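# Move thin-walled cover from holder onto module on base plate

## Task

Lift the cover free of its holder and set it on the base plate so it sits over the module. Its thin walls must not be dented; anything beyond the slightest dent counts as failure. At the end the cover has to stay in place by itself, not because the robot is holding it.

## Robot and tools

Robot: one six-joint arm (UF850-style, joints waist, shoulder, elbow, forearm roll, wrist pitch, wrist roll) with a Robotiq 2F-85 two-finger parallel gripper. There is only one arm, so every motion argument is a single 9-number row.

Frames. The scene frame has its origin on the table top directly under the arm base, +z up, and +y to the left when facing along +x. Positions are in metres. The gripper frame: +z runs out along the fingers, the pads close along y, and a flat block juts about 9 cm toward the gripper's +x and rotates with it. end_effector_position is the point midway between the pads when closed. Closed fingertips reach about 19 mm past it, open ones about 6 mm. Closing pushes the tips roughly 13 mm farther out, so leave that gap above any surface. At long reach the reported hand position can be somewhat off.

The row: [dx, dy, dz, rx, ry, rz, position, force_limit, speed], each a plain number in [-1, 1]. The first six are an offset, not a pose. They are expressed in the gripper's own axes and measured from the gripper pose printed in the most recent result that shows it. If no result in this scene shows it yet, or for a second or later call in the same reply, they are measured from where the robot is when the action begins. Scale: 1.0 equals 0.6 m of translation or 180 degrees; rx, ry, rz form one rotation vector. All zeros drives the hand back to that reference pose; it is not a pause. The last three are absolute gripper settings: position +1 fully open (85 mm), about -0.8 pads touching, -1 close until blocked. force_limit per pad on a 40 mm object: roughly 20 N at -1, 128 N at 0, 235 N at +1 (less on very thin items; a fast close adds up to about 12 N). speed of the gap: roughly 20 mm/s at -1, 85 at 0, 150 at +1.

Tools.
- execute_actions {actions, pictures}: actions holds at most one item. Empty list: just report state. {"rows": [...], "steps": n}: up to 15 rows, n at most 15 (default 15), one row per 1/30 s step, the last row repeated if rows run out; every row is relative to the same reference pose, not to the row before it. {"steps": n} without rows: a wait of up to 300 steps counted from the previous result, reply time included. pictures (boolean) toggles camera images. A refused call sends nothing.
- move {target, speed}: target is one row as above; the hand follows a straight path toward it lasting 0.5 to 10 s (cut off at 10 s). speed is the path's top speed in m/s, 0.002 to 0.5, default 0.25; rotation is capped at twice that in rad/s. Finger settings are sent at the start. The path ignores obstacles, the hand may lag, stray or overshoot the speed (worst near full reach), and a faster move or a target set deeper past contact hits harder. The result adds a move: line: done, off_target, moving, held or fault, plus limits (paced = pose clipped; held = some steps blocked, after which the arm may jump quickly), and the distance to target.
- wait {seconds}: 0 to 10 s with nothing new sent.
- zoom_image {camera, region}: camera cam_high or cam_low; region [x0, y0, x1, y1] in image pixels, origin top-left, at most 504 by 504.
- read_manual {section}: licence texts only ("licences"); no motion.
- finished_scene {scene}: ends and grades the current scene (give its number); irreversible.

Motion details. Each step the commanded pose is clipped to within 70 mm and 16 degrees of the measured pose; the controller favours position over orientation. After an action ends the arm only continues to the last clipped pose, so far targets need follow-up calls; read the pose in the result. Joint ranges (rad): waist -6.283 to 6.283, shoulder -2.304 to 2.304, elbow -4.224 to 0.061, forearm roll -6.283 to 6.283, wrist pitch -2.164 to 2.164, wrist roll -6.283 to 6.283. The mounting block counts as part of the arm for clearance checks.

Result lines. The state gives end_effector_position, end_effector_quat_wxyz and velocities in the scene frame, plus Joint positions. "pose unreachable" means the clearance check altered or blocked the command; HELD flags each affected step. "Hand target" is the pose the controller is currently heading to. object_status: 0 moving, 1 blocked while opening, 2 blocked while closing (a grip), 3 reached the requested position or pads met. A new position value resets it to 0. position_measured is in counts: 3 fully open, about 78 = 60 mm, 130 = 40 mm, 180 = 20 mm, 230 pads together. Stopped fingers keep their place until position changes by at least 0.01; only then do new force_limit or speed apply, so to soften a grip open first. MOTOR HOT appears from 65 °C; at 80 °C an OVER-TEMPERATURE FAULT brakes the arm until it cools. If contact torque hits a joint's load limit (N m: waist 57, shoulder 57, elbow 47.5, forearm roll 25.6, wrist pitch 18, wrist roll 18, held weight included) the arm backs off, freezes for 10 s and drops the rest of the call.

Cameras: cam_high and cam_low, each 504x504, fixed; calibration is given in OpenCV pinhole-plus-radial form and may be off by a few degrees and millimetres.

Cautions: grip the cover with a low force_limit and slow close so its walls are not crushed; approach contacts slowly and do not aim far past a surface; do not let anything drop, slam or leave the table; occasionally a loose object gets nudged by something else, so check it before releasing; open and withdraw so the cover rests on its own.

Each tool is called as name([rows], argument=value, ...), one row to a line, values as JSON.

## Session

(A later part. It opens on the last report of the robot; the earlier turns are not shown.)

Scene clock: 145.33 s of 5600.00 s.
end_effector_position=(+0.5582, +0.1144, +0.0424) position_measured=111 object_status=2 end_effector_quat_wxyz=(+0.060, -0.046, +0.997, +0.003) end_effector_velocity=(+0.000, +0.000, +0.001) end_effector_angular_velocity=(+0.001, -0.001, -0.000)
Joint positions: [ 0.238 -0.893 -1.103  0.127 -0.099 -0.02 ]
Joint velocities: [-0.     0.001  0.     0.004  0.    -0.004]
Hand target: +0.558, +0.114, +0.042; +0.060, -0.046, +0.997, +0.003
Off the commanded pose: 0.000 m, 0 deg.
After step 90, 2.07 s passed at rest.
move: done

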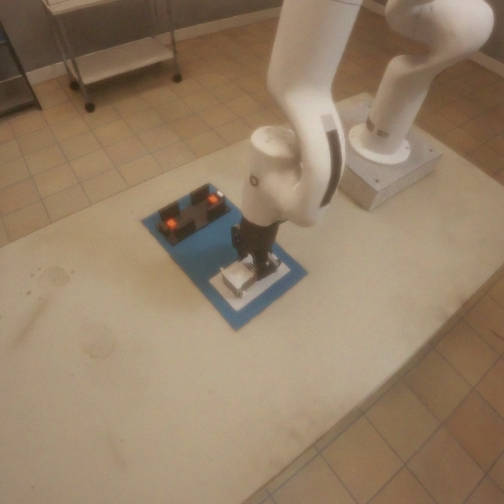

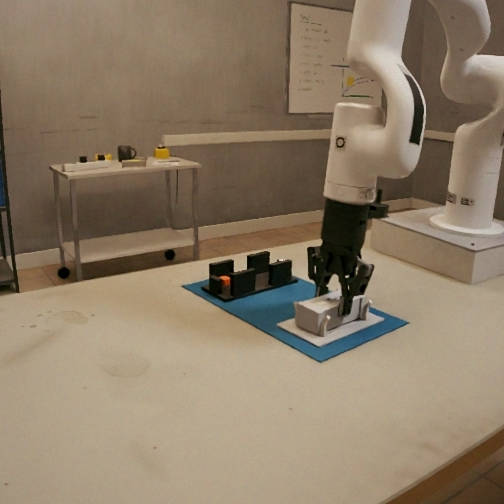

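move(target=[0.0003,0,0.002,0,0,0,-1,-0.67,-1], speed=0.004)

move(target=[0,0,0,0,0,0,0.55,-1,-1], speed=0.01)

move(target=[-0.015,0,-0.12,0,0.038,0,0.55,-1,-1], speed=0.06)

zoom_image(camera="cam_low", region=[275, 250, 385, 350])

Scene clock: 155.20 s of 5600.00 s.
end_effector_position=(+0.5582, +0.1144, +0.0412) position_measured=111 object_status=2 end_effector_quat_wxyz=(+0.060, -0.046, +0.997, +0.003) end_effector_velocity=(+0.001, +0.000, +0.001) end_effector_angular_velocity=(+0.000, -0.003, +0.001)
Joint positions: [ 0.238 -0.896 -1.104  0.13  -0.097 -0.022]
Joint velocities: [ 0.     0.002 -0.001 -0.     0.    -0.001]
Hand target: +0.558, +0.114, +0.041; +0.060, -0.046, +0.997, +0.003
Off the commanded pose: 0.000 m, 0 deg.
After step 90, 6.17 s passed at rest.
move: done

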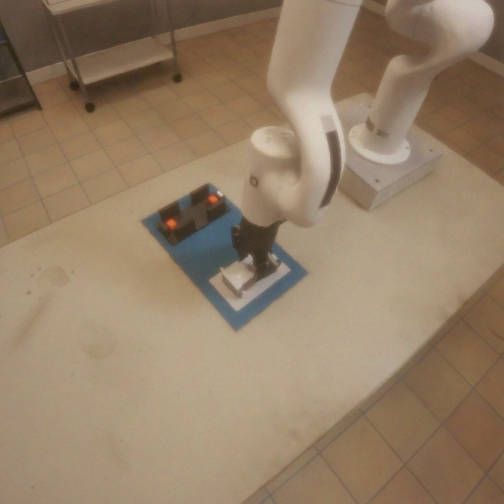

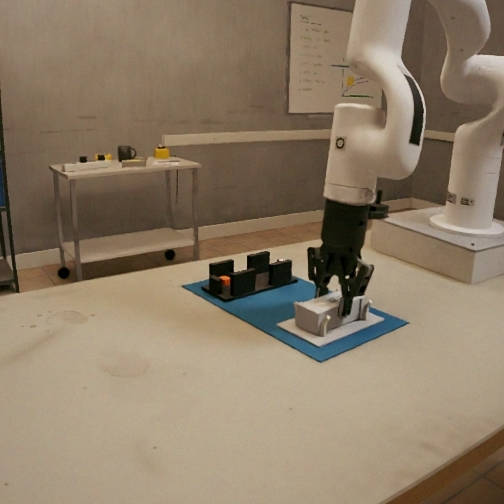

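Scene clock: 156.47 s of 5600.00 s.
end_effector_position=(+0.5582, +0.1144, +0.0412) position_measured=59 object_status=0 end_effector_quat_wxyz=(+0.060, -0.046, +0.997, +0.003) end_effector_velocity=(-0.001, -0.000, -0.001) end_effector_angular_velocity=(-0.000, +0.001, +0.001)
Joint positions: [ 0.238 -0.896 -1.104  0.13  -0.097 -0.022]
Joint velocities: [ 0.    -0.001  0.001 -0.001  0.    -0.   ]
Hand target: +0.558, +0.114, +0.041; +0.060, -0.046, +0.997, +0.003
Off the commanded pose: 0.000 m, 0 deg.
move: done

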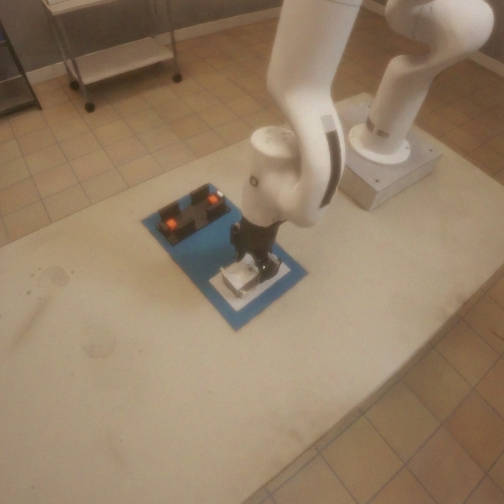

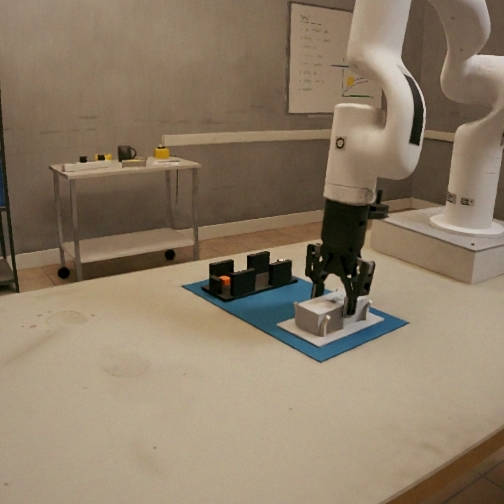

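Scene clock: 158.00 s of 5600.00 s.
end_effector_position=(+0.5582, +0.1143, +0.1136) position_measured=59 object_status=3 end_effector_quat_wxyz=(+0.001, -0.047, +0.999, +0.000) end_effector_velocity=(-0.001, -0.000, +0.000) end_effector_angular_velocity=(-0.000, +0.004, -0.001)
Joint positions: [ 0.229 -0.791 -1.163  0.068 -0.38   0.033]
Joint velocities: [-0.     0.001  0.     0.    -0.005  0.   ]
Hand target: +0.558, +0.114, +0.114; +0.001, -0.047, +0.999, +0.000
Off the commanded pose: 0.000 m, 0 deg.
move: done

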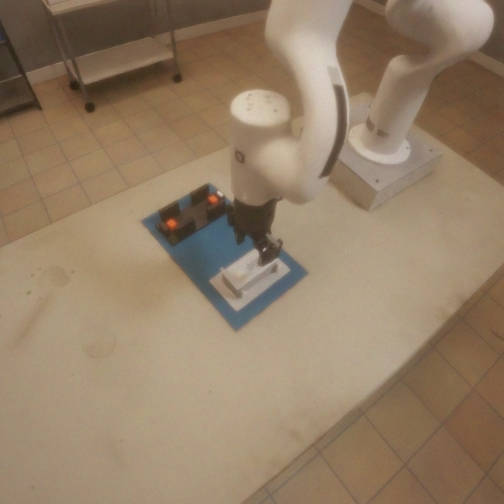

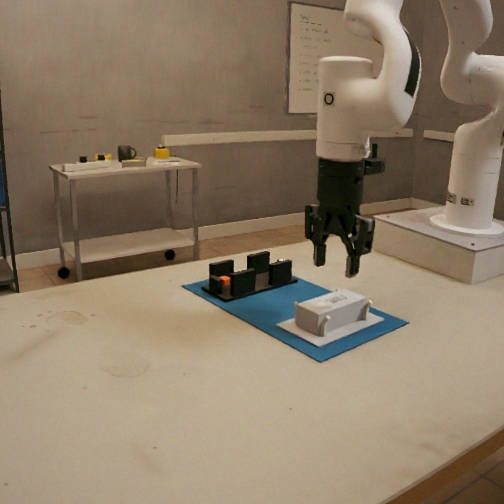

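Region (275, 250, 385, 350) of cam_low's 504x504 image, scaled by 4.582, with more detail than that image has; it fills the top 458 rows of this view, and the rest is white.

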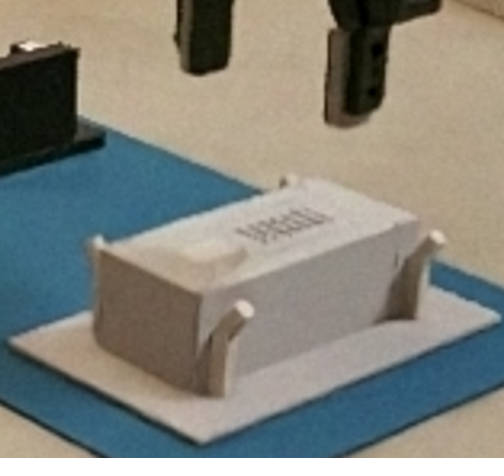

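finished_scene(scene=2)

The scene is finished: the task was done.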